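## Task

Transfer both orange caps into the round steel dish next to the tray. The dish must hold no cap of another color, and each remaining cap that began in the tray must still be in the tray. Tray and dish are free objects and must each finish upright, resting directly on the table. It fails if anything is still in motion at the end, if the robot squeezes any cap, the tray or the dish from opposite sides even slightly, or if it bears over 20% of the weight of any of them, friction on the sides included. Release everything and pull the hand away before ending.

## Robot and tools

Robot: one six-joint arm ending in a five-finger right hand. Control is about a hand point fixed to the palm, 0.05 m in front of it, where index pad and thumb tip meet in a pinch. Its axes: +z runs along the straightened fingers (fingertips reach 0.06 to 0.07 m past the point), +y points out of the palm, +x runs across the palm away from the thumb. A rigid bracket on the little-finger side of the wrist sticks out and can collide with objects.

World frame: origin on the table top below the arm base, +z up, +y to the left when facing along +x. Results report end_effector_position (metres) and end_effector_quat_wxyz in this frame, plus velocities, joint positions, Hand target, wrist force and torque (N, N m, along the hand point axes; offset up to about 5.5 N, noise up to 3.4 N, saturation near 100 N; 'no reading' is harmless), hand_measured, hand_stopped_by (moving, target, force, stalled, fault), hand_load_n (positive when something pushes a finger open; near 0 means the grip is lost), and images from cam_high (fixed, 672x504) and cam_wrist (on the hand, 672x504). Calibration lines give K, distortion and T_world_to_cam, which can be a few mm and degrees off.

A row is 14 numbers, all in [-1, 1], in this order: dx, dy, dz, rx, ry, rz, thumb_turn, thumb_bend, index, middle, ring, little, force_limit, speed. Optionally 6 more numbers in [0, 1] follow: stiffness scales per joint, base to gripper, which persist until changed. The first six are an offset, not a pose: a displacement of the hand point from its measured pose at the start of the action (for a call's first action, the pose in the latest result), expressed in the hand point's own axes. 1.0 equals 0.6 m of translation or 180 degrees; rx, ry, rz form a single rotation vector. The six finger numbers are absolute targets: -1 open/straight, +1 closed/curled; thumb_turn -1 beside the palm, +1 opposite the fingers. force_limit maps -1..+1 to about 0..10 N at the fingertip (0..15 N for the two thumb motors) and only stops closing motion. speed maps -1..+1 from nearly stopped to full (0.6 s for a full stroke). A pinch sits near index +0.22, thumb_bend +0.75, thumb_turn +0.57. With thumb_turn at +1 the whole hand can wrap objects 0.035 to 0.08 m wide; turn the thumb before arriving.

execute_actions(actions): a list of actions; each action is a list of up to 15 rows, one per 1/30 s step; a short list repeats its final row to fill 15 steps. All rows of one action are offsets from that action's start pose, not chained. An empty list just returns state and images. Per step the commanded pose is clipped to 100 mm and 16 degrees from the measured pose, and motion lags commands by about 0.17 s, so large displacements need several actions. HELD in step readings marks a step that was held back.

move(target, speed, stop_force, blocking): target is one row as above, an offset from the latest reported pose. The hand follows a straight path; speed is in m/s, 0.002 to 0.5 (default 0.25), rotation up to twice that in rad/s; path time 0.5 to 10 s. It does not avoid obstacles. stop_force (13 to 80 N, not before 0.2 s of scene time, not with blocking=false) ends the path when the wrist senses that much extra resistance along the path direction, then backs off two steps; use it only with slow, non-rotating moves, and omit it when lifting off something you touch. blocking=false returns after 0.5 s; then use wait(0) or stop before further motion. The 'move:' line reports done, off_target, moving, held, fault or contact, plus limits=paced (pose clipped) or limits=held (some steps blocked), and the distance left to target.

wait(seconds 0 to 10) lets time run with the last command held. stop brakes a running move. zoom_image(camera, region [x0,y0,x1,y1] pixels, at most 504x504) enlarges part of the latest image. show_instructions shows the reference pages. finished_scene(scene 1 or 2) ends that scene irreversibly and reveals the next task.

Finger behavior: a motor moves only when its target changes by 0.01 or more, and locks when it reaches target or force_limit. To grip harder raise force_limit and send a more closed target; to release send a more open one. Close slowly (speed -0.9 or lower) for gentle grips. Resending the same numbers keeps a grip.

Hazards: the arm is stiff, so commanding even slightly into a hard surface may trip a fault. Torque fault (joint limits: pan and lift 297, elbow 135, wrists 48.6 N m) or any outside force of 150 N halts the arm for 10 s and drops the rest of the call. Motors holding loads heat up: warning at 70 °C, braking stop at 85 °C. The sim runs while you think, holding your last command. Objects can be nudged unexpectedly. Avoid dropping or flinging caps, slamming into things, knocking anything off the table or tipping tray or dish. Finish with the hand open, off all objects, and moved away, with everything at rest.

Each tool is called after "Request:" as name(argument=value, ...) on one line, values as JSON.

Reference images:

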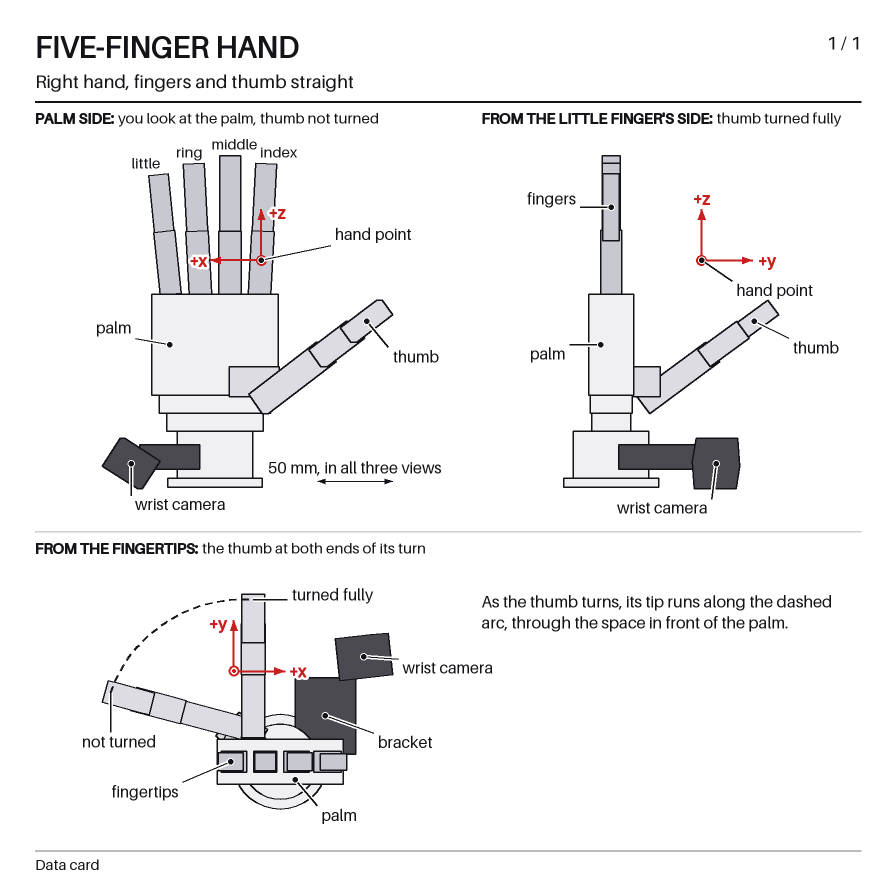

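## Session

Request:
execute_actions(actions=[])

Scene clock: 0.00 s.
end_effector_position=(+0.9535, -0.2347, +0.1229) hand_measured=(-1.000, -1.000, -1.000, -1.000, -1.000, -1.000) hand_load_n=(+0.0, +0.0, +0.0, +0.0, +0.0, +0.0) hand_stopped_by=(target, target, target, target, target, target) hand_force_limit=0.00 hand_speed=-0.80 end_effector_quat_wxyz=(-0.118, +0.955, +0.267, +0.060) end_effector_velocity=(-0.001, -0.002, -0.000) end_effector_angular_velocity=(+0.001, +0.001, -0.004)
Joint positions: [-0.413 -0.573  0.831  1.375  1.309  0.585]
Joint velocities: [-0.002  0.     0.     0.    -0.     0.002]
Wrist force (N, on the end effector, along its own x y z axes, offset not removed): no reading
Wrist torque (N m, same axes, about the end effector's origin, offset not removed): no reading
Hand target: +0.953, -0.235, +0.123; -0.118, +0.955, +0.267, +0.060
Joint stiffness scale: [1. 1. 1. 1. 1. 1.]

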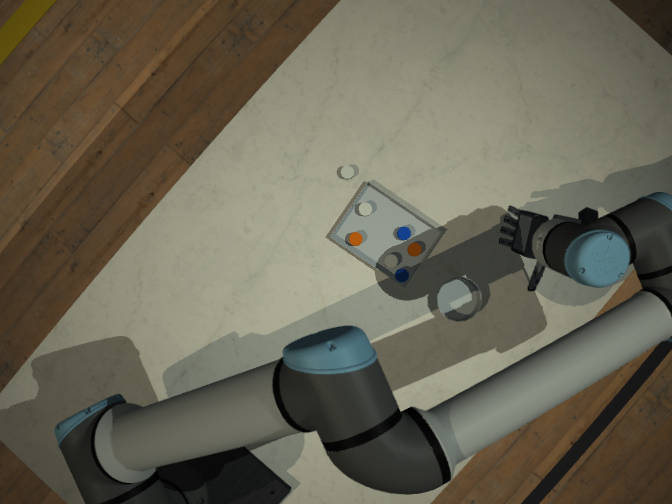

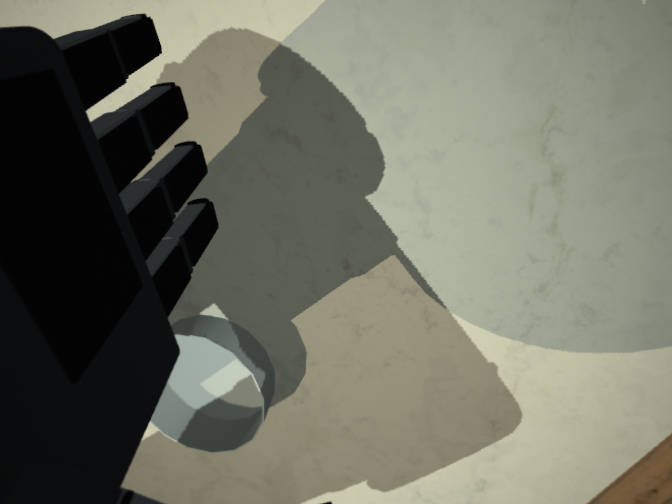

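Request:
zoom_image(camera="cam_high", region=[300, 150, 500, 330])

Region (300, 150, 500, 330) of cam_high's 672x504 image, scaled by 2.520, with more detail than that image has; it fills the top 454 rows of this view, and the rest is white.

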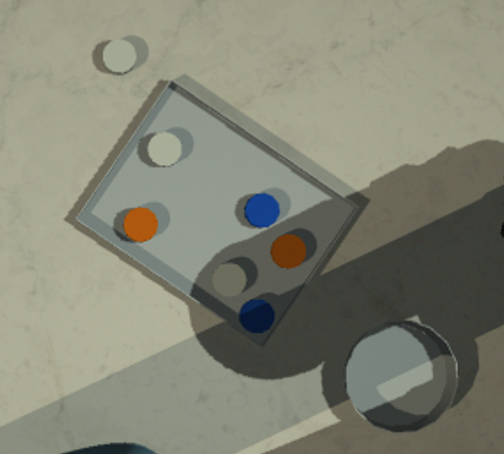

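Request:
move(target=[-0.0678, -0.5608, 0.1048, 0.2757, 0.0618, 0.1715, 0.57, 0.3, -0.2, 1, 1, 1, 0.0, 0.5], speed=0.3)

Scene clock: 92.13 s.
end_effector_position=(+0.7478, +0.0410, +0.1194) hand_measured=(+0.570, +0.300, -0.200, +1.000, +1.000, +1.000) hand_load_n=(+0.0, +0.0, +0.0, +0.0, +0.0, +0.0) hand_stopped_by=(target, target, target, target, target, target) hand_force_limit=0.00 hand_speed=0.50 end_effector_quat_wxyz=(-0.536, +0.844, +0.000, +0.000) end_effector_velocity=(-0.001, +0.001, +0.001) end_effector_angular_velocity=(+0.005, -0.005, -0.002)
Joint positions: [-0.423 -0.72   1.501  1.533  0.61   0.725]
Joint velocities: [-0.001 -0.002  0.005 -0.    -0.005 -0.006]
Wrist force (N, on the end effector, along its own x y z axes, offset not removed): [-0.3 -2.2 -2.0]
Wrist torque (N m, same axes, about the end effector's origin, offset not removed): [0.31 0.46 0.01]
Hand target: +0.747, +0.041, +0.120; -0.537, +0.843, -0.001, +0.001
Off the commanded pose: 0.002 m, 0 deg.
Joint stiffness scale: [1. 1. 1. 1. 1. 1.]
move: done
camera_calibration (this result's frames):
cam_wrist: T_world_to_cam=[[-0.104882, -0.42073, -0.901103, 0.201844], [-0.853759, -0.426577, 0.298542, 0.624053], [-0.509996, 0.800636, -0.314462, 0.518263], [0, 0, 0, 1]] pos_world=[0.818272, -0.0638119, 0.15855]

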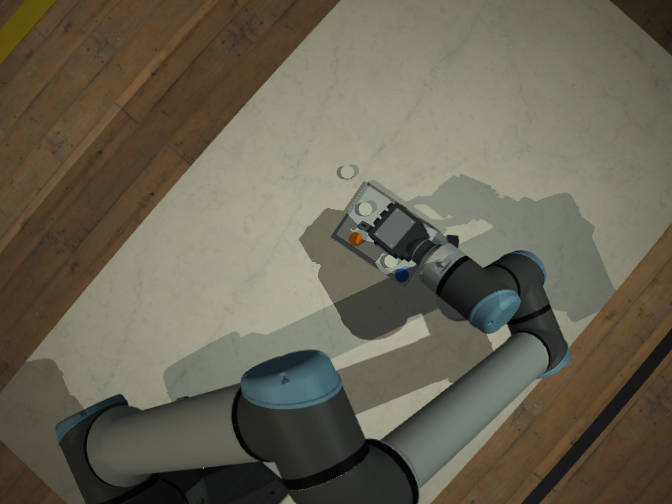

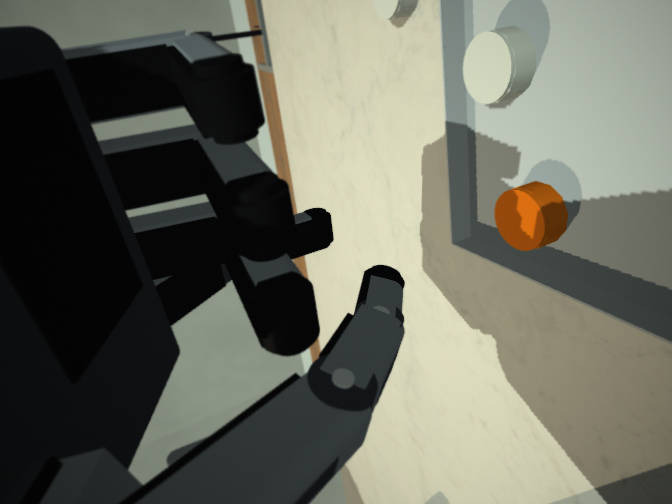

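Request:
zoom_image(camera="cam_high", region=[310, 170, 470, 300])

Region (310, 170, 470, 300) of cam_high's 672x504 image, scaled by 3.150, with more detail than that image has; it fills the top 410 rows of this view, and the rest is white.

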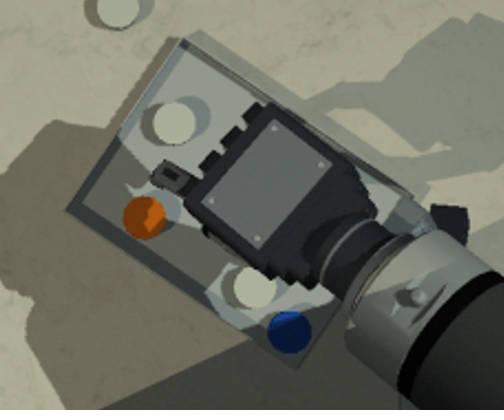

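Request:
move(target=[-0.0347, 0.0772, 0.0710, 0, 0, 0, 0.57, 0.2, -0.3, 1, 1, 1, 0.0, 0.5], speed=0.15)

Scene clock: 108.10 s.
end_effector_position=(+0.7274, +0.0583, +0.0594) hand_measured=(+0.570, +0.200, -0.300, +1.000, +1.000, +1.000) hand_load_n=(+0.0, +0.0, +0.0, +0.0, +0.0, +0.0) hand_stopped_by=(target, target, target, target, target, target) hand_force_limit=0.00 hand_speed=0.50 end_effector_quat_wxyz=(-0.536, +0.844, +0.000, +0.000) end_effector_velocity=(+0.002, -0.001, -0.001) end_effector_angular_velocity=(-0.008, -0.014, -0.002)
Joint positions: [-0.413 -0.675  1.553  1.425  0.604  0.737]
Joint velocities: [-0.001 -0.003 -0.    -0.015  0.     0.003]
Wrist force (N, on the end effector, along its own x y z axes, offset not removed): [-0.8 -1.7 -2.2]
Wrist torque (N m, same axes, about the end effector's origin, offset not removed): [0.20 0.44 0.01]
Hand target: +0.727, +0.060, +0.059; -0.536, +0.844, +0.000, +0.000
Off the commanded pose: 0.002 m, 0 deg.
Joint stiffness scale: [1. 1. 1. 1. 1. 1.]
move: done
camera_calibration (this result's frames):
cam_wrist: T_world_to_cam=[[-0.105089, -0.420729, -0.901079, 0.152969], [-0.853577, -0.426755, 0.298808, 0.631783], [-0.510257, 0.800542, -0.314278, 0.475349], [0, 0, 0, 1]] pos_world=[0.797901, -0.046562, 0.0984468]

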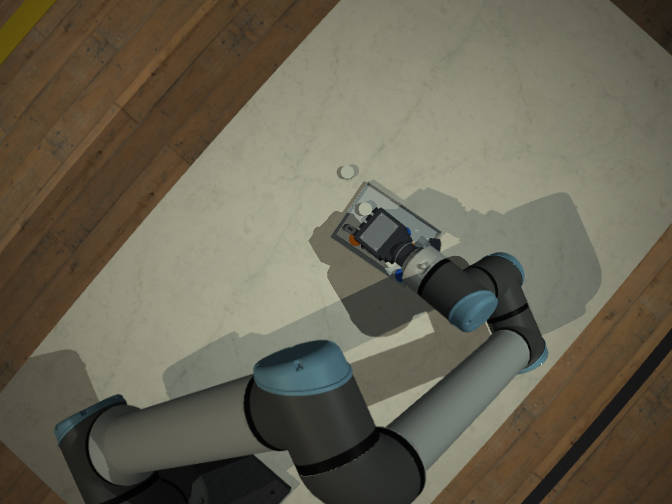

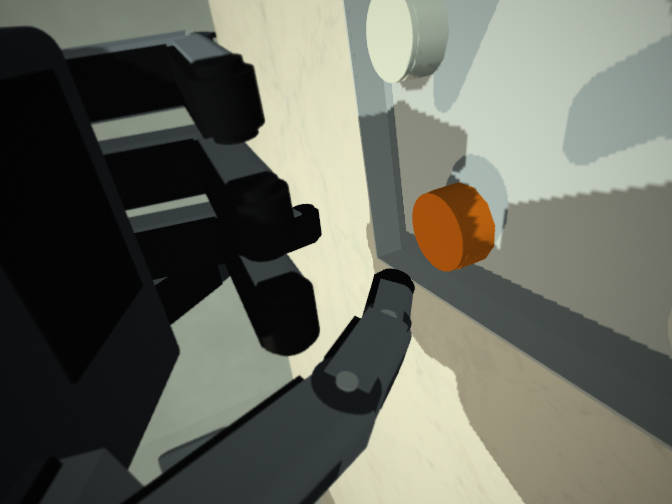

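Request:
move(target=[-0.009, 0.0399, 0.0328, 0, 0, 0, 0.57, 0.2, -0.3, 1, 1, 1, 0.0, 0.5], speed=0.08)

Scene clock: 121.80 s.
end_effector_position=(+0.7226, +0.0641, +0.0295) hand_measured=(+0.570, +0.200, -0.300, +1.000, +1.000, +1.000) hand_load_n=(+0.0, +0.0, +0.0, +0.0, +0.0, +0.0) hand_stopped_by=(target, target, target, target, target, target) hand_force_limit=0.00 hand_speed=0.50 end_effector_quat_wxyz=(-0.536, +0.844, +0.000, +0.001) end_effector_velocity=(+0.001, -0.001, -0.002) end_effector_angular_velocity=(-0.003, -0.007, -0.003)
Joint positions: [-0.409 -0.643  1.561  1.38   0.601  0.744]
Joint velocities: [-0.001  0.    -0.    -0.009 -0.002  0.002]
Wrist force (N, on the end effector, along its own x y z axes, offset not removed): [-1.0 -0.4 0.6]
Wrist torque (N m, same axes, about the end effector's origin, offset not removed): [0.28 0.38 0.02]
Hand target: +0.722, +0.066, +0.029; -0.536, +0.844, +0.000, +0.000
Off the commanded pose: 0.002 m, 0 deg.
Joint stiffness scale: [1. 1. 1. 1. 1. 1.]
move: done
camera_calibration (this result's frames):
cam_wrist: T_world_to_cam=[[-0.104328, -0.42134, -0.900882, 0.1275], [-0.853985, -0.426308, 0.29828, 0.639407], [-0.509731, 0.800459, -0.315342, 0.458575], [0, 0, 0, 1]] pos_world=[0.793096, -0.0407651, 0.0687475]

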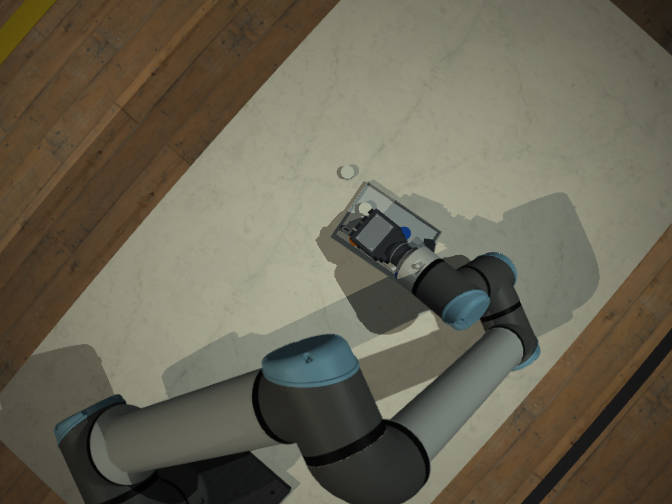

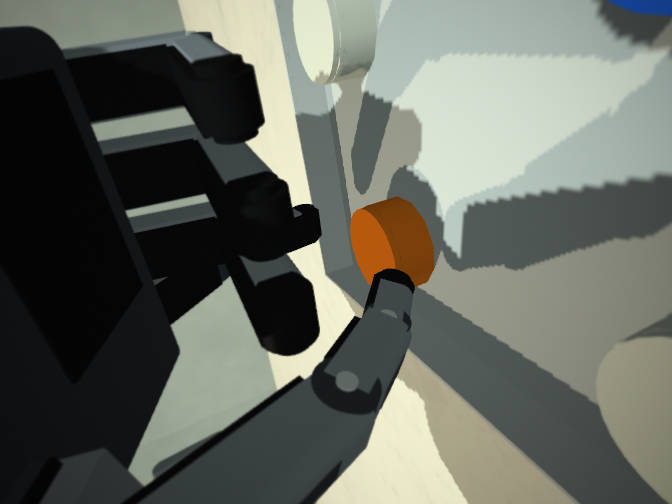

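Request:
move(target=[0.0, 0.0042, -0.009, 0, 0, 0, 0.57, 0.5, -0.3, 1, 1, 1, 0.0, 0.5], speed=0.05)

Scene clock: 133.20 s.
end_effector_position=(+0.7222, +0.0597, +0.0303) hand_measured=(+0.570, +0.500, -0.300, +1.000, +1.000, +1.000) hand_load_n=(+0.0, +0.0, +0.0, +0.0, +0.0, +0.0) hand_stopped_by=(target, target, target, target, target, target) hand_force_limit=0.00 hand_speed=0.50 end_effector_quat_wxyz=(-0.536, +0.844, +0.000, +0.000) end_effector_velocity=(-0.000, -0.001, +0.000) end_effector_angular_velocity=(-0.000, +0.001, +0.002)
Joint positions: [-0.415 -0.643  1.561  1.387  0.604  0.736]
Joint velocities: [-0.001 -0.    -0.     0.004  0.002 -0.003]
Wrist force (N, on the end effector, along its own x y z axes, offset not removed): [-1.7 -0.7 -2.4]
Wrist torque (N m, same axes, about the end effector's origin, offset not removed): [0.25 0.61 0.14]
Hand target: +0.723, +0.058, +0.030; -0.536, +0.844, +0.000, +0.001
Off the commanded pose: 0.002 m, 0 deg.
Joint stiffness scale: [1. 1. 1. 1. 1. 1.]
move: done
camera_calibration (this result's frames):
cam_wrist: T_world_to_cam=[[-0.104747, -0.420927, -0.901026, 0.126547], [-0.853892, -0.426374, 0.298454, 0.636872], [-0.509801, 0.800641, -0.314765, 0.462134], [0, 0, 0, 1]] pos_world=[0.792672, -0.0451909, 0.069409]

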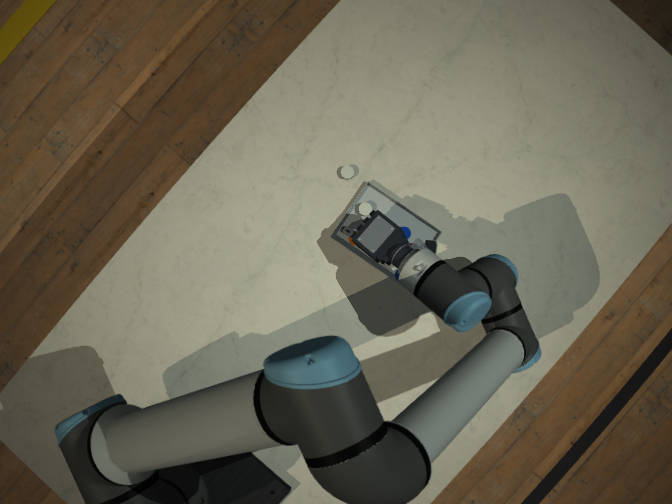

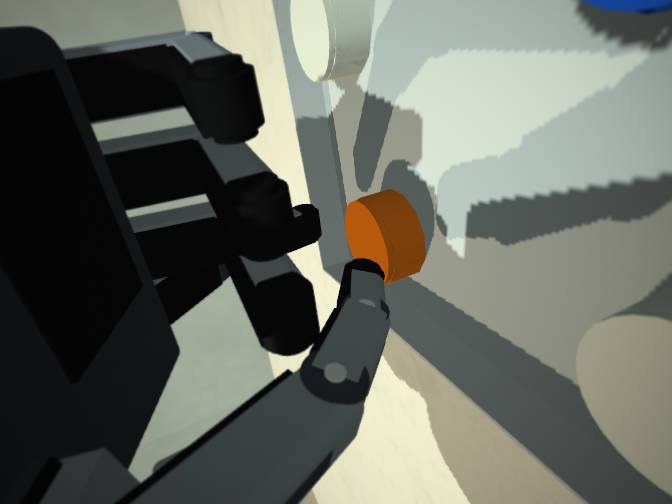

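Request:
move(target=[0.0, 0.0272, 0.0127, 0, 0, 0, 0.57, 0.5, -0.3, 1, 1, 1, 0.0, 0.5], speed=0.02, stop_force=14)

Scene clock: 137.93 s.
end_effector_position=(+0.7218, +0.0600, +0.0132) hand_measured=(+0.570, +0.500, -0.300, +1.000, +1.000, +1.000) hand_load_n=(+0.0, +0.0, +0.0, +0.0, +0.0, +0.0) hand_stopped_by=(target, target, target, target, target, target) hand_force_limit=0.00 hand_speed=0.50 end_effector_quat_wxyz=(-0.537, +0.844, -0.001, +0.000) end_effector_velocity=(+0.000, +0.001, -0.001) end_effector_angular_velocity=(-0.005, -0.006, +0.005)
Joint positions: [-0.415 -0.62   1.557  1.37   0.603  0.736]
Joint velocities: [ 0.003 -0.001 -0.    -0.006  0.003 -0.   ]
Wrist force (N, on the end effector, along its own x y z axes, offset not removed): [-2.1 -2.4 -4.5]
Wrist torque (N m, same axes, about the end effector's origin, offset not removed): [0.47 0.51 0.09]
Hand target: +0.722, +0.060, +0.012; -0.536, +0.844, +0.000, +0.000
Off the commanded pose: 0.001 m, 0 deg.
Joint stiffness scale: [1. 1. 1. 1. 1. 1.]
move: done
camera_calibration (this result's frames):
cam_wrist: T_world_to_cam=[[-0.106358, -0.419052, -0.901711, 0.112352], [-0.853837, -0.426242, 0.298799, 0.64174], [-0.509559, 0.801694, -0.312468, 0.456033], [0, 0, 0, 1]] pos_world=[0.792266, -0.0449815, 0.0520535]

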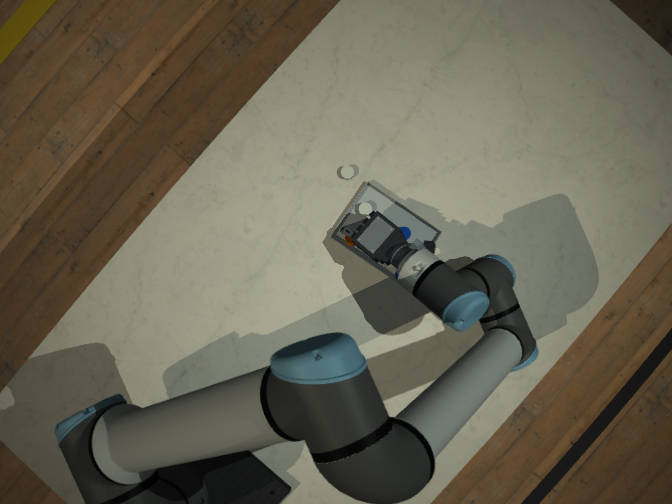

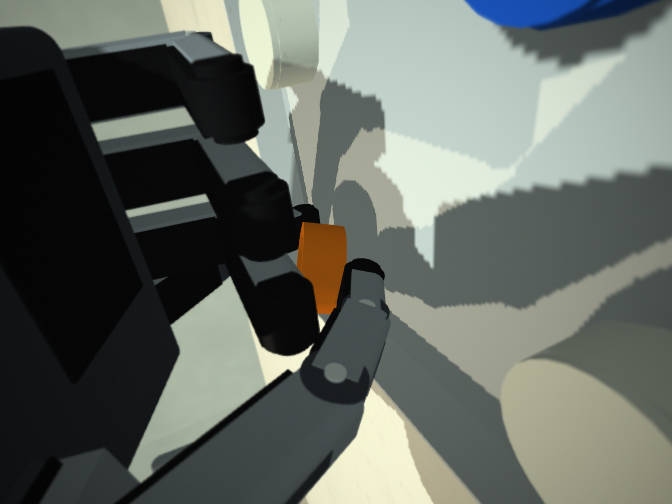

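Request:
execute_actions(actions=[[[0,0,0,0,0,0,0.57,0.8,0.4,1,1,1,0.2,-0.3]],[[0,0,0,0,0,0,0.57,0.8,0.4,1,1,1,0.2,-0.3]]])

Scene clock: 143.93 s.
end_effector_position=(+0.7219, +0.0601, +0.0139) hand_measured=(+0.570, +0.798, -0.266, +1.000, +1.000, +1.000) hand_load_n=(+0.0, +0.5, +1.5, +0.0, +0.0, +0.0) hand_stopped_by=(target, target, force, target, target, target) hand_force_limit=0.20 hand_speed=-0.30 end_effector_quat_wxyz=(-0.537, +0.844, -0.001, +0.000) end_effector_velocity=(+0.000, +0.000, +0.000) end_effector_angular_velocity=(-0.000, -0.000, +0.000)
Joint positions: [-0.415 -0.621  1.557  1.371  0.602  0.736]
Joint velocities: [ 0. -0. -0.  0.  0.  0.]
Wrist force (N, on the end effector, along its own x y z axes, offset not removed): [0.7 -2.4 -0.9]
Wrist torque (N m, same axes, about the end effector's origin, offset not removed): [0.28 0.19 0.21]
Hand target: +0.722, +0.060, +0.014; -0.537, +0.844, -0.001, +0.000
Off the commanded pose: 0.000 m, 0 deg.
Joint stiffness scale: [1. 1. 1. 1. 1. 1.]
Step readings (end_effector_position; steps 1 to 15: 1st action; 16 to 30: 2nd action):
0: (+0.7218, +0.0600, +0.0131)
1: (+0.7218, +0.0600, +0.0131)
2: (+0.7218, +0.0600, +0.0131)
4: (+0.7219, +0.0601, +0.0136)
8: (+0.7219, +0.0601, +0.0139)
15: (+0.7219, +0.0601, +0.0139)
16: (+0.7219, +0.0601, +0.0139)
17: (+0.7219, +0.0601, +0.0139)
19: (+0.7219, +0.0601, +0.0139)
23: (+0.7219, +0.0601, +0.0139)
30: end_effector_position above
camera_calibration (this result's frames):
cam_wrist: T_world_to_cam=[[-0.106548, -0.418675, -0.901864, 0.113107], [-0.853915, -0.426144, 0.298713, 0.641728], [-0.509388, 0.801942, -0.312109, 0.45611], [0, 0, 0, 1]] pos_world=[0.79237, -0.0449502, 0.0526705]

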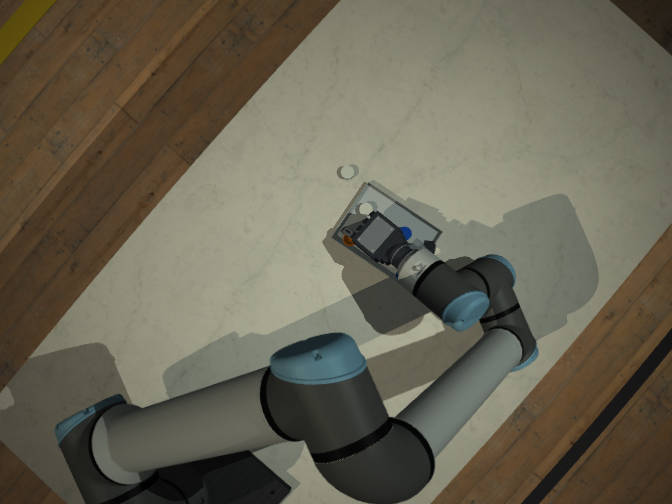

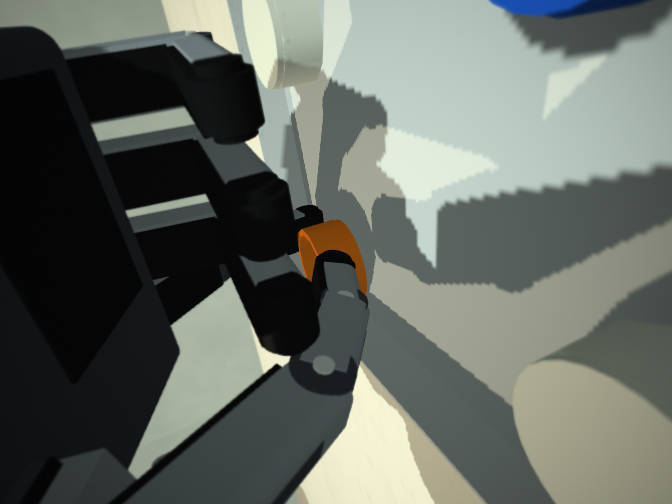

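Request:
move(target=[0.0, -0.06, -0.028, 0, 0, 0, 0.57, 0.5, -0.3, 1, 1, 1, 0.2, 0.3], speed=0.05)

Scene clock: 148.30 s.
end_effector_position=(+0.7237, +0.0595, +0.0535) hand_measured=(+0.570, +0.500, -0.300, +1.000, +1.000, +1.000) hand_load_n=(+0.0, +0.0, +0.0, +0.0, +0.0, +0.0) hand_stopped_by=(target, target, target, target, target, target) hand_force_limit=0.20 hand_speed=0.30 end_effector_quat_wxyz=(-0.536, +0.844, +0.000, +0.002) end_effector_velocity=(-0.003, +0.002, +0.000) end_effector_angular_velocity=(+0.004, +0.011, -0.000)
Joint positions: [-0.415 -0.672  1.563  1.412  0.602  0.736]
Joint velocities: [0.    0.    0.006 0.005 0.    0.002]
Wrist force (N, on the end effector, along its own x y z axes, offset not removed): [-1.3 -1.7 1.5]
Wrist torque (N m, same axes, about the end effector's origin, offset not removed): [0.06 0.30 0.02]
Hand target: +0.722, +0.060, +0.054; -0.537, +0.844, -0.001, +0.000
Off the commanded pose: 0.002 m, 0 deg.
Joint stiffness scale: [1. 1. 1. 1. 1. 1.]
move: done
camera_calibration (this result's frames):
cam_wrist: T_world_to_cam=[[-0.103267, -0.420196, -0.901538, 0.146482], [-0.854988, -0.425658, 0.29633, 0.631997], [-0.508264, 0.801405, -0.315306, 0.469265], [0, 0, 0, 1]] pos_world=[0.793987, -0.0455056, 0.0927416]

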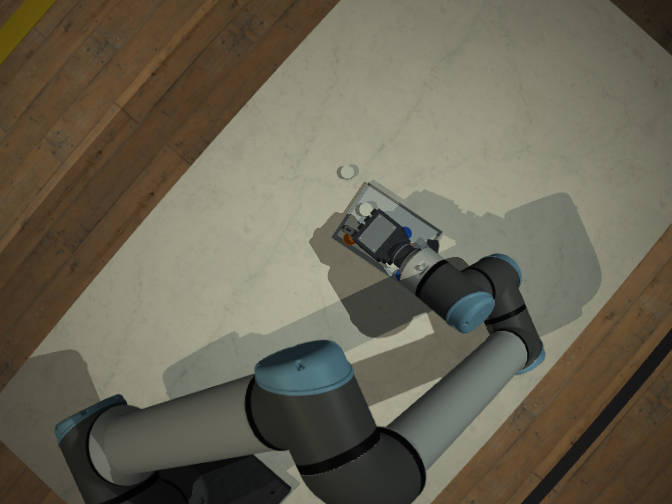

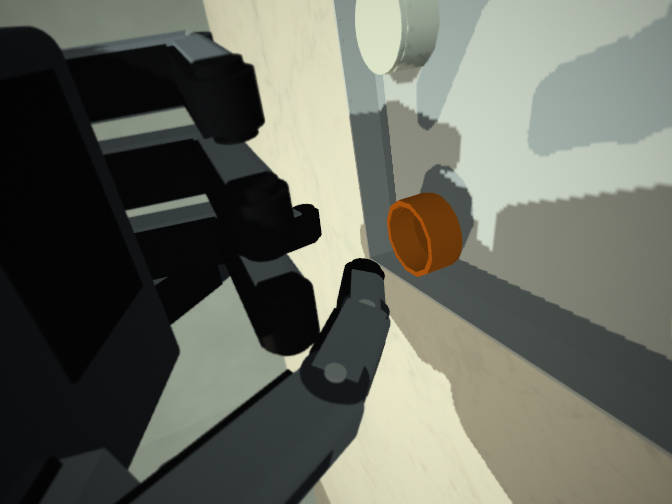

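Request:
move(target=[-0.0178, 0.0248, 0.0198, 0, 0, 0, 0.57, 0.6, 0.05, 1, 1, 1, 0.2, 0.3], speed=0.05)

Scene clock: 164.03 s.
end_effector_position=(+0.7144, +0.0637, +0.0360) hand_measured=(+0.570, +0.600, +0.050, +1.000, +1.000, +1.000) hand_load_n=(+0.0, +0.0, +0.0, +0.0, +0.0, +0.0) hand_stopped_by=(target, target, target, target, target, target) hand_force_limit=0.20 hand_speed=0.30 end_effector_quat_wxyz=(-0.536, +0.844, +0.001, +0.002) end_effector_velocity=(+0.000, -0.000, -0.001) end_effector_angular_velocity=(-0.002, -0.004, -0.001)
Joint positions: [-0.415 -0.66   1.584  1.378  0.602  0.736]
Joint velocities: [-0.     0.    -0.    -0.006  0.     0.001]
Wrist force (N, on the end effector, along its own x y z axes, offset not removed): [3.6 -2.4 -1.8]
Wrist torque (N m, same axes, about the end effector's origin, offset not removed): [0.19 -0.17 0.37]
Hand target: +0.713, +0.064, +0.035; -0.536, +0.844, +0.000, +0.002
Off the commanded pose: 0.002 m, 0 deg.
Joint stiffness scale: [1. 1. 1. 1. 1. 1.]
move: done
camera_calibration (this result's frames):
cam_wrist: T_world_to_cam=[[-0.102311, -0.42064, -0.90144, 0.130807], [-0.855299, -0.425517, 0.295633, 0.631304], [-0.507934, 0.801247, -0.316238, 0.455439], [0, 0, 0, 1]] pos_world=[0.78467, -0.0412659, 0.0753073]

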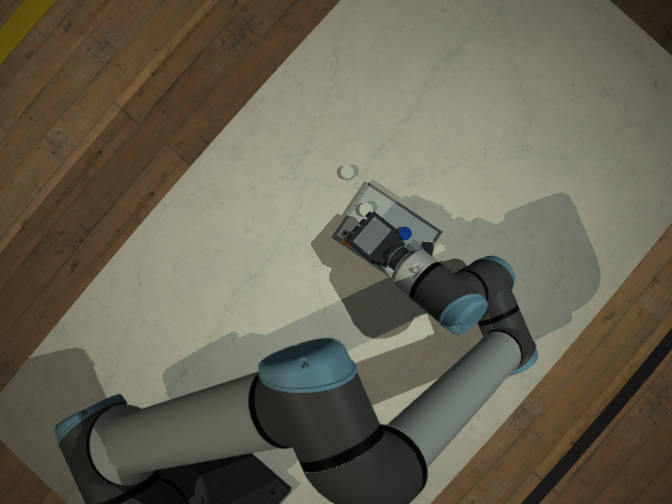

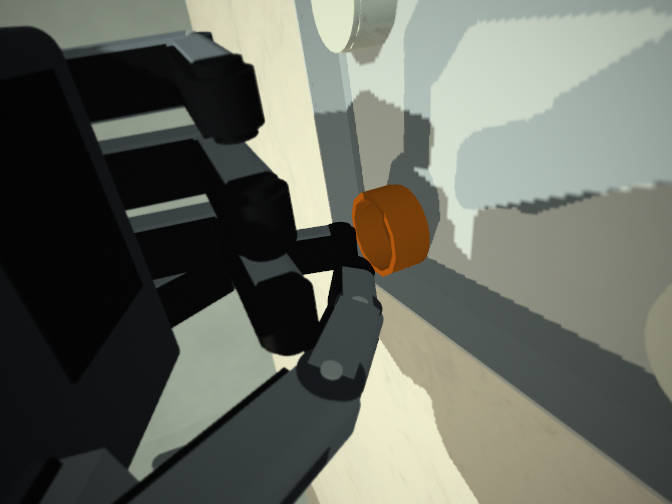

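Request:
move(target=[-0.0033, 0.0272, 0.0127, 0, 0, 0, 0.57, 0.45, 0.05, 1, 1, 1, 0.2, 0.3], speed=0.015, stop_force=14)

Scene clock: 176.93 s.
end_effector_position=(+0.7127, +0.0644, +0.0191) hand_measured=(+0.570, +0.450, +0.050, +1.000, +1.000, +1.000) hand_load_n=(+0.0, +0.0, +0.0, +0.0, +0.0, +0.0) hand_stopped_by=(target, target, target, target, target, target) hand_force_limit=0.20 hand_speed=0.30 end_effector_quat_wxyz=(-0.536, +0.844, +0.000, +0.002) end_effector_velocity=(+0.000, -0.000, -0.001) end_effector_angular_velocity=(-0.002, -0.001, -0.000)
Joint positions: [-0.415 -0.639  1.584  1.358  0.602  0.736]
Joint velocities: [-0.    -0.    -0.    -0.003  0.001  0.001]
Wrist force (N, on the end effector, along its own x y z axes, offset not removed): [0.7 1.2 -1.9]
Wrist torque (N m, same axes, about the end effector's origin, offset not removed): [0.80 0.31 0.32]
Hand target: +0.712, +0.064, +0.018; -0.536, +0.844, +0.001, +0.002
Off the commanded pose: 0.001 m, 0 deg.
Joint stiffness scale: [1. 1. 1. 1. 1. 1.]
move: done
camera_calibration (this result's frames):
cam_wrist: T_world_to_cam=[[-0.102951, -0.420342, -0.901506, 0.116194], [-0.85509, -0.425613, 0.296099, 0.634936], [-0.508156, 0.801353, -0.315613, 0.448767], [0, 0, 0, 1]] pos_world=[0.782934, -0.0405424, 0.0583825]

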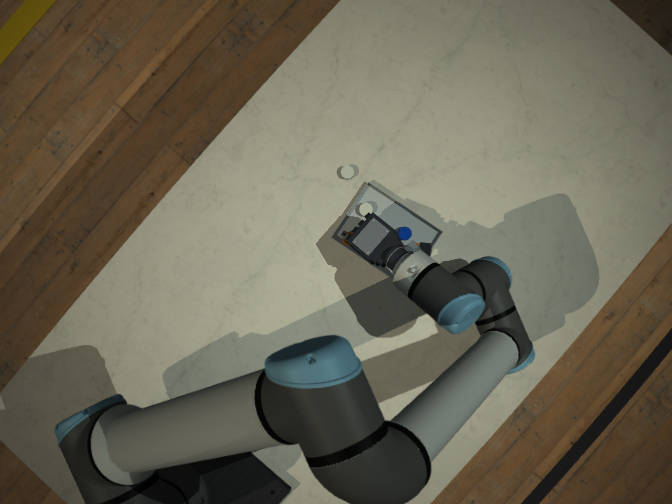

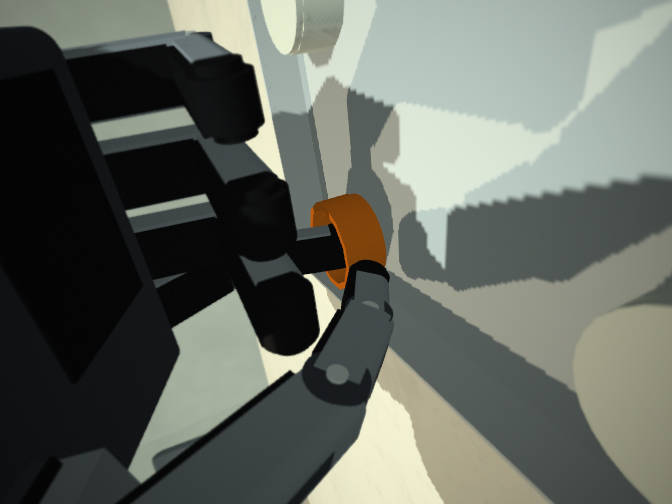

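Request:
execute_actions(actions=[[[0,0,0,0,0,0,0.57,0.9,0.4,1,1,1,0.3,-0.5]],[[0,0,0,0,0,0,0.57,0.9,0.4,1,1,1,0.3,-0.5]]])

Scene clock: 180.53 s.
end_effector_position=(+0.7127, +0.0644, +0.0191) hand_measured=(+0.570, +0.626, +0.212, +1.000, +1.000, +1.000) hand_load_n=(+0.5, +9.5, +7.5, +0.0, +0.0, +0.0) hand_stopped_by=(target, force, force, target, target, target) hand_force_limit=0.30 hand_speed=-0.50 end_effector_quat_wxyz=(-0.536, +0.844, +0.000, +0.002) end_effector_velocity=(+0.000, -0.001, -0.000) end_effector_angular_velocity=(+0.000, +0.001, -0.003)
Joint positions: [-0.415 -0.639  1.584  1.358  0.602  0.736]
Joint velocities: [-0.001  0.     0.    -0.001 -0.001  0.002]
Wrist force (N, on the end effector, along its own x y z axes, offset not removed): [-1.4 1.8 -1.3]
Wrist torque (N m, same axes, about the end effector's origin, offset not removed): [0.85 0.38 0.22]
Hand target: +0.713, +0.064, +0.019; -0.536, +0.844, +0.000, +0.002
Off the commanded pose: 0.000 m, 0 deg.
Joint stiffness scale: [1. 1. 1. 1. 1. 1.]
Step readings (end_effector_position; steps 1 to 15: 1st action; 16 to 30: 2nd action):
0: (+0.7127, +0.0644, +0.0190)
1: (+0.7127, +0.0644, +0.0190)
2: (+0.7127, +0.0644, +0.0190)
4: (+0.7127, +0.0644, +0.0190)
8: (+0.7127, +0.0644, +0.0190)
15: (+0.7127, +0.0644, +0.0191)
16: (+0.7127, +0.0644, +0.0191)
17: (+0.7127, +0.0644, +0.0191)
19: (+0.7127, +0.0644, +0.0191)
23: (+0.7127, +0.0644, +0.0191)
30: end_effector_position above
camera_calibration (this result's frames):
cam_wrist: T_world_to_cam=[[-0.102804, -0.420406, -0.901493, 0.116061], [-0.855135, -0.425597, 0.295992, 0.634989], [-0.508109, 0.801328, -0.315751, 0.44874], [0, 0, 0, 1]] pos_world=[0.782942, -0.0405457, 0.0583665]

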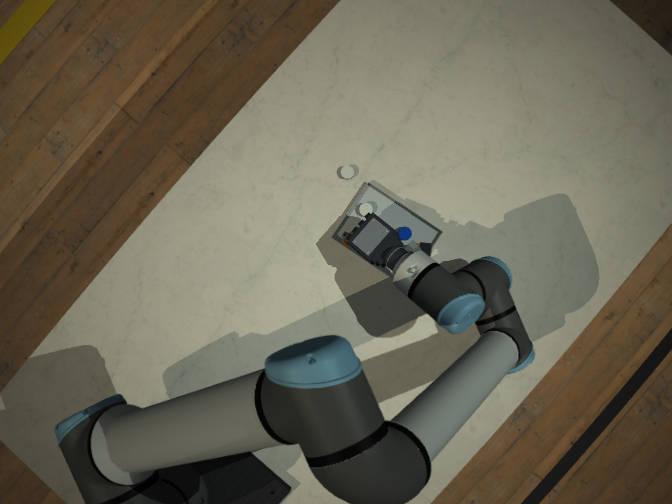

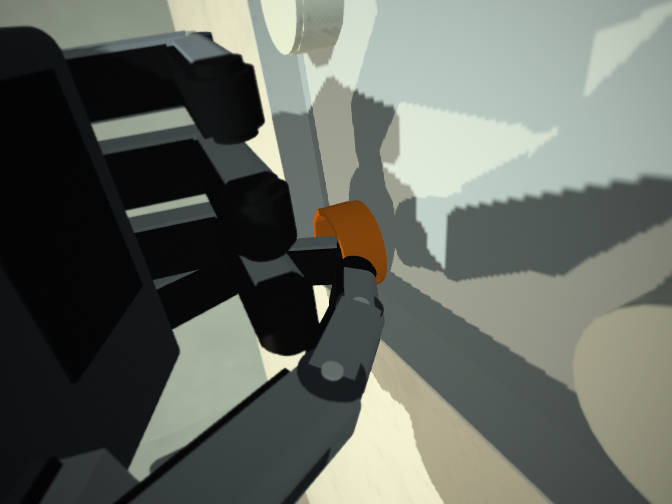

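Request:
move(target=[0.0, -0.1057, -0.0494, 0, 0, 0, 0.57, 0.9, 0.4, 1, 1, 1, 0.3, -0.5], speed=0.08)

Scene clock: 184.73 s.
end_effector_position=(+0.7142, +0.0640, +0.0895) hand_measured=(+0.570, +0.626, +0.212, +1.000, +1.000, +1.000) hand_load_n=(+1.0, +5.5, +8.0, +0.0, +0.0, +0.0) hand_stopped_by=(target, force, force, target, target, target) hand_force_limit=0.30 hand_speed=-0.50 end_effector_quat_wxyz=(-0.535, +0.845, +0.002, +0.004) end_effector_velocity=(-0.004, +0.002, -0.001) end_effector_angular_velocity=(+0.003, +0.012, +0.003)
Joint positions: [-0.415 -0.73   1.594  1.433  0.602  0.736]
Joint velocities: [0.002 0.    0.006 0.005 0.002 0.001]
Wrist force (N, on the end effector, along its own x y z axes, offset not removed): [2.3 -2.1 0.1]
Wrist torque (N m, same axes, about the end effector's origin, offset not removed): [0.24 -0.09 0.22]
Hand target: +0.712, +0.065, +0.089; -0.536, +0.844, +0.000, +0.002
Off the commanded pose: 0.002 m, 0 deg.
Joint stiffness scale: [1. 1. 1. 1. 1. 1.]
move: done
camera_calibration (this result's frames):
cam_wrist: T_world_to_cam=[[-0.0989713, -0.422183, -0.901092, 0.176855], [-0.856376, -0.425035, 0.293199, 0.616402], [-0.506778, 0.800692, -0.319481, 0.47145], [0, 0, 0, 1]] pos_world=[0.784297, -0.040829, 0.129253]

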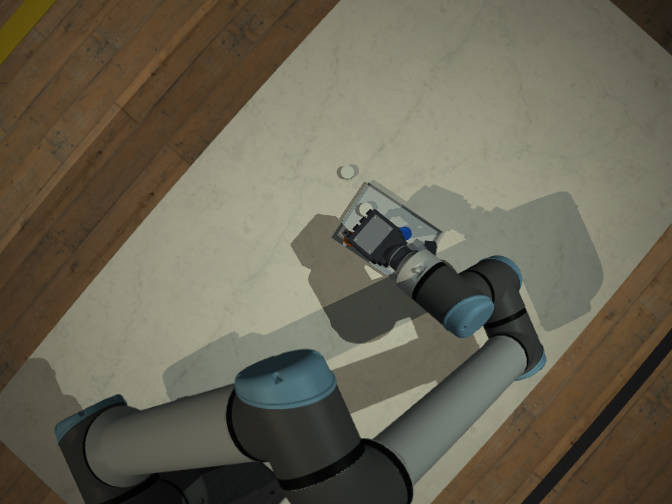

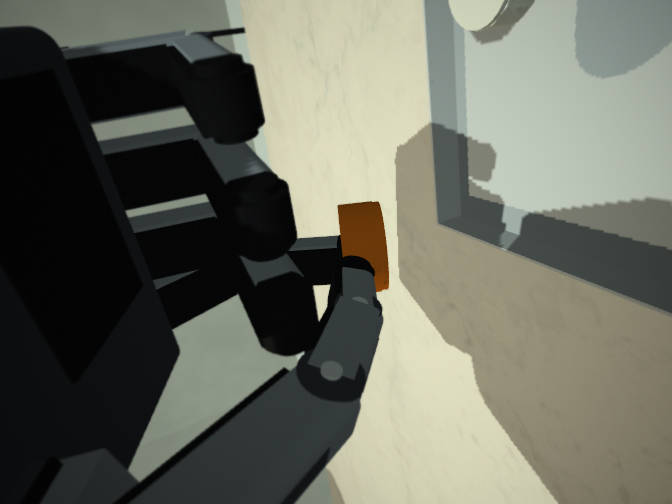

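Request:
move(target=[0.0947, 0.1939, -0.4153, 0, 0, 0, 0.57, 0.9, 0.4, 1, 1, 1, 0.3, -0.5], speed=0.2)

Scene clock: 194.73 s.
end_effector_position=(+0.7700, -0.2113, +0.0919) hand_measured=(+0.570, +0.626, +0.212, +1.000, +1.000, +1.000) hand_load_n=(+1.0, +5.5, +8.0, +0.0, +0.0, +0.0) hand_stopped_by=(target, force, force, target, target, target) hand_force_limit=0.30 hand_speed=-0.50 end_effector_quat_wxyz=(-0.535, +0.845, -0.000, +0.004) end_effector_velocity=(+0.001, -0.002, +0.002) end_effector_angular_velocity=(-0.000, -0.002, +0.003)
Joint positions: [-0.666 -0.556  1.248  1.809  0.787  0.474]
Joint velocities: [-0.001  0.    -0.004  0.005  0.002 -0.004]
Wrist force (N, on the end effector, along its own x y z axes, offset not removed): [-4.0 -1.1 -3.0]
Wrist torque (N m, same axes, about the end effector's origin, offset not removed): [0.39 0.92 -0.30]
Hand target: +0.771, -0.211, +0.091; -0.535, +0.845, +0.002, +0.004
Off the commanded pose: 0.001 m, 0 deg.
Joint stiffness scale: [1. 1. 1. 1. 1. 1.]
move: done
camera_calibration (this result's frames):
cam_wrist: T_world_to_cam=[[-0.101244, -0.421599, -0.901112, 0.07024], [-0.8576, -0.42211, 0.293845, 0.54791], [-0.504253, 0.802544, -0.318828, 0.719359], [0, 0, 0, 1]] pos_world=[0.839738, -0.316426, 0.131645]

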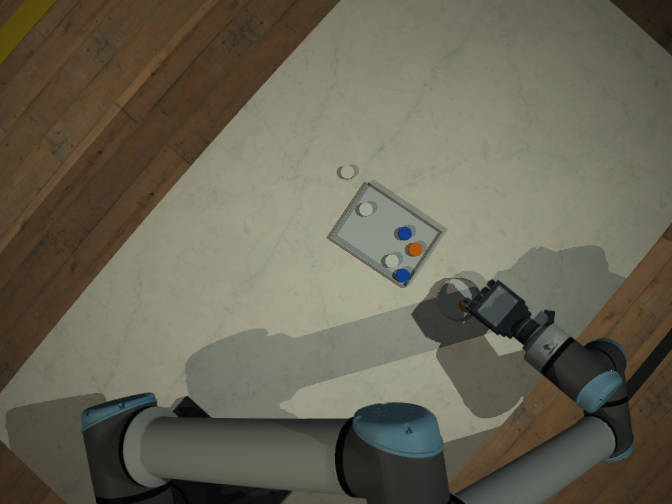

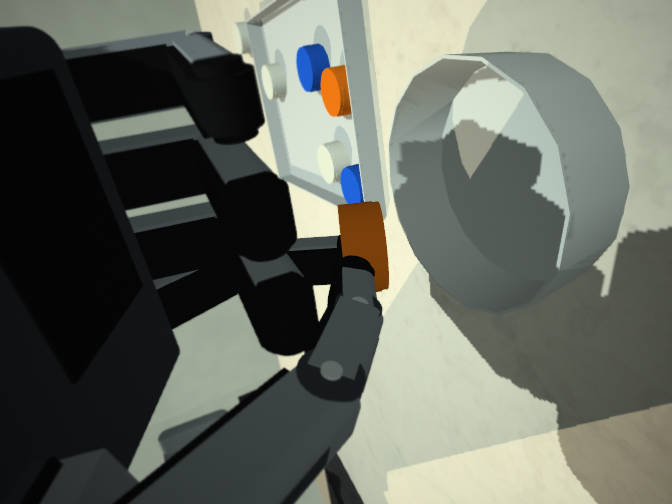

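Request:
move(target=[0.0167, 0.091, 0.0296, 0, 0, 0, 0.57, 0.9, 0.4, 1, 1, 1, 0.3, -0.5], speed=0.05, stop_force=15)

Request:
execute_actions(actions=[[[0,0,0,0,0,0,0.57,0.4,0.0,1,1,1,0.3,0.0]],[[0,0,0,0,0,0,0.57,0.4,0.0,1,1,1,0.3,0.0]]])

Scene clock: 204.70 s.
end_effector_position=(+0.7785, -0.2186, +0.0345) hand_measured=(+0.570, +0.626, +0.212, +1.000, +1.000, +1.000) hand_load_n=(+1.0, +5.5, +8.0, +0.0, +0.0, +0.0) hand_stopped_by=(target, force, force, target, target, target) hand_force_limit=0.30 hand_speed=-0.50 end_effector_quat_wxyz=(-0.536, +0.844, -0.001, +0.003) end_effector_velocity=(+0.003, -0.004, +0.002) end_effector_angular_velocity=(-0.008, -0.011, +0.000)
Joint positions: [-0.666 -0.476  1.202  1.778  0.787  0.474]
Joint velocities: [-0.001 -0.    -0.011 -0.001  0.001 -0.002]
Wrist force (N, on the end effector, along its own x y z axes, offset not removed): [-2.2 3.9 -2.7]
Wrist torque (N m, same axes, about the end effector's origin, offset not removed): [1.06 0.44 0.18]
Hand target: +0.780, -0.219, +0.035; -0.535, +0.845, -0.000, +0.004
Off the commanded pose: 0.002 m, 0 deg.
Joint stiffness scale: [1. 1. 1. 1. 1. 1.]
move: done
camera_calibration (this result's frames):
cam_wrist: T_world_to_cam=[[-0.103547, -0.41953, -0.901816, 0.0185526], [-0.856742, -0.422954, 0.295132, 0.568087], [-0.505244, 0.803184, -0.315633, 0.712003], [0, 0, 0, 1]] pos_world=[0.84836, -0.323811, 0.0738021]

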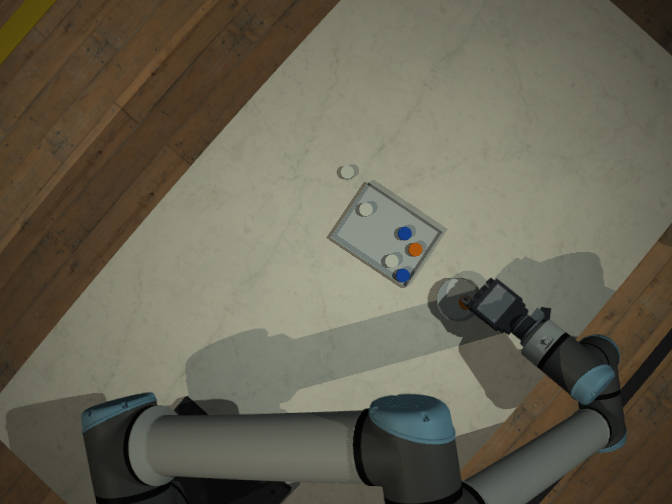

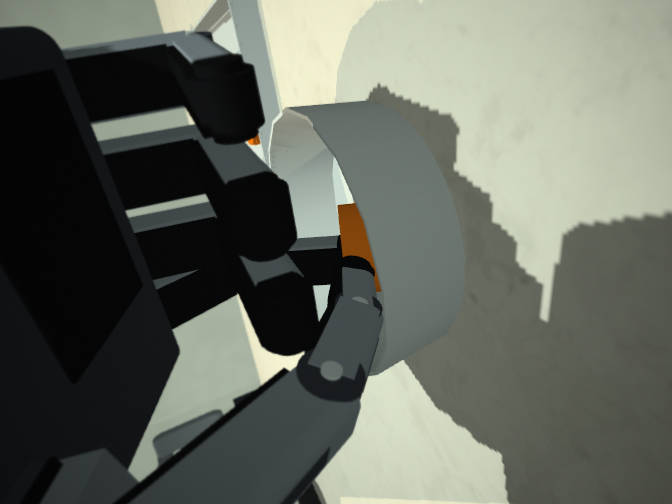

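Scene clock: 205.70 s.
end_effector_position=(+0.7787, -0.2188, +0.0352) hand_measured=(+0.570, +0.402, +0.000, +1.000, +1.000, +1.000) hand_load_n=(+0.0, -1.5, +0.0, +0.0, +0.0, +0.0) hand_stopped_by=(target, target, target, target, target, target) hand_force_limit=0.30 hand_speed=0.00 end_effector_quat_wxyz=(-0.536, +0.844, -0.001, +0.003) end_effector_velocity=(+0.000, +0.001, +0.000) end_effector_angular_velocity=(-0.000, -0.001, +0.003)
Joint positions: [-0.666 -0.476  1.202  1.779  0.787  0.474]
Joint velocities: [ 0.002 -0.    -0.     0.001  0.001 -0.002]
Wrist force (N, on the end effector, along its own x y z axes, offset not removed): [-0.4 0.6 -5.9]
Wrist torque (N m, same axes, about the end effector's origin, offset not removed): [1.26 0.48 0.24]
Hand target: +0.779, -0.219, +0.035; -0.536, +0.844, -0.001, +0.003
Off the commanded pose: 0.000 m, 0 deg.
Joint stiffness scale: [1. 1. 1. 1. 1. 1.]
Step readings (end_effector_position; steps 1 to 15: 1st action; 16 to 30: 2nd action):
0: (+0.7785, -0.2186, +0.0345)
1: (+0.7786, -0.2187, +0.0346)
2: (+0.7786, -0.2188, +0.0346)
4: (+0.7787, -0.2188, +0.0346)
8: (+0.7787, -0.2188, +0.0347)
15: (+0.7787, -0.2188, +0.0351)
16: (+0.7787, -0.2188, +0.0351)
17: (+0.7787, -0.2188, +0.0351)
19: (+0.7787, -0.2188, +0.0352)
23: (+0.7787, -0.2188, +0.0352)
30: end_effector_position above
camera_calibration (this result's frames):
cam_wrist: T_world_to_cam=[[-0.103398, -0.419645, -0.90178, 0.0189857], [-0.856795, -0.422909, 0.295042, 0.568051], [-0.505184, 0.803147, -0.315822, 0.712419], [0, 0, 0, 1]] pos_world=[0.848569, -0.323977, 0.0745201]

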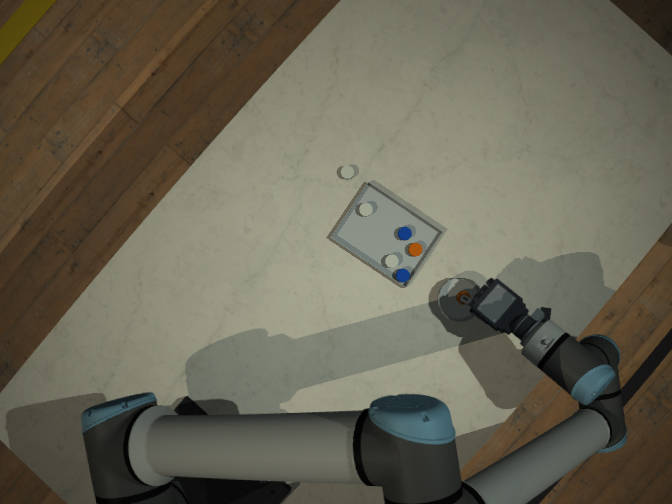

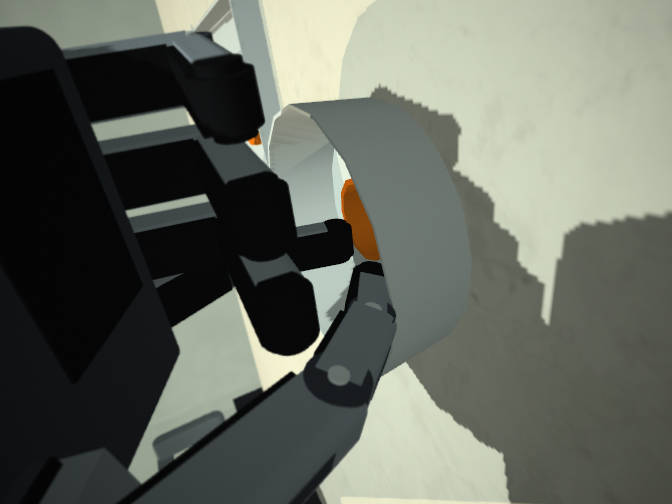

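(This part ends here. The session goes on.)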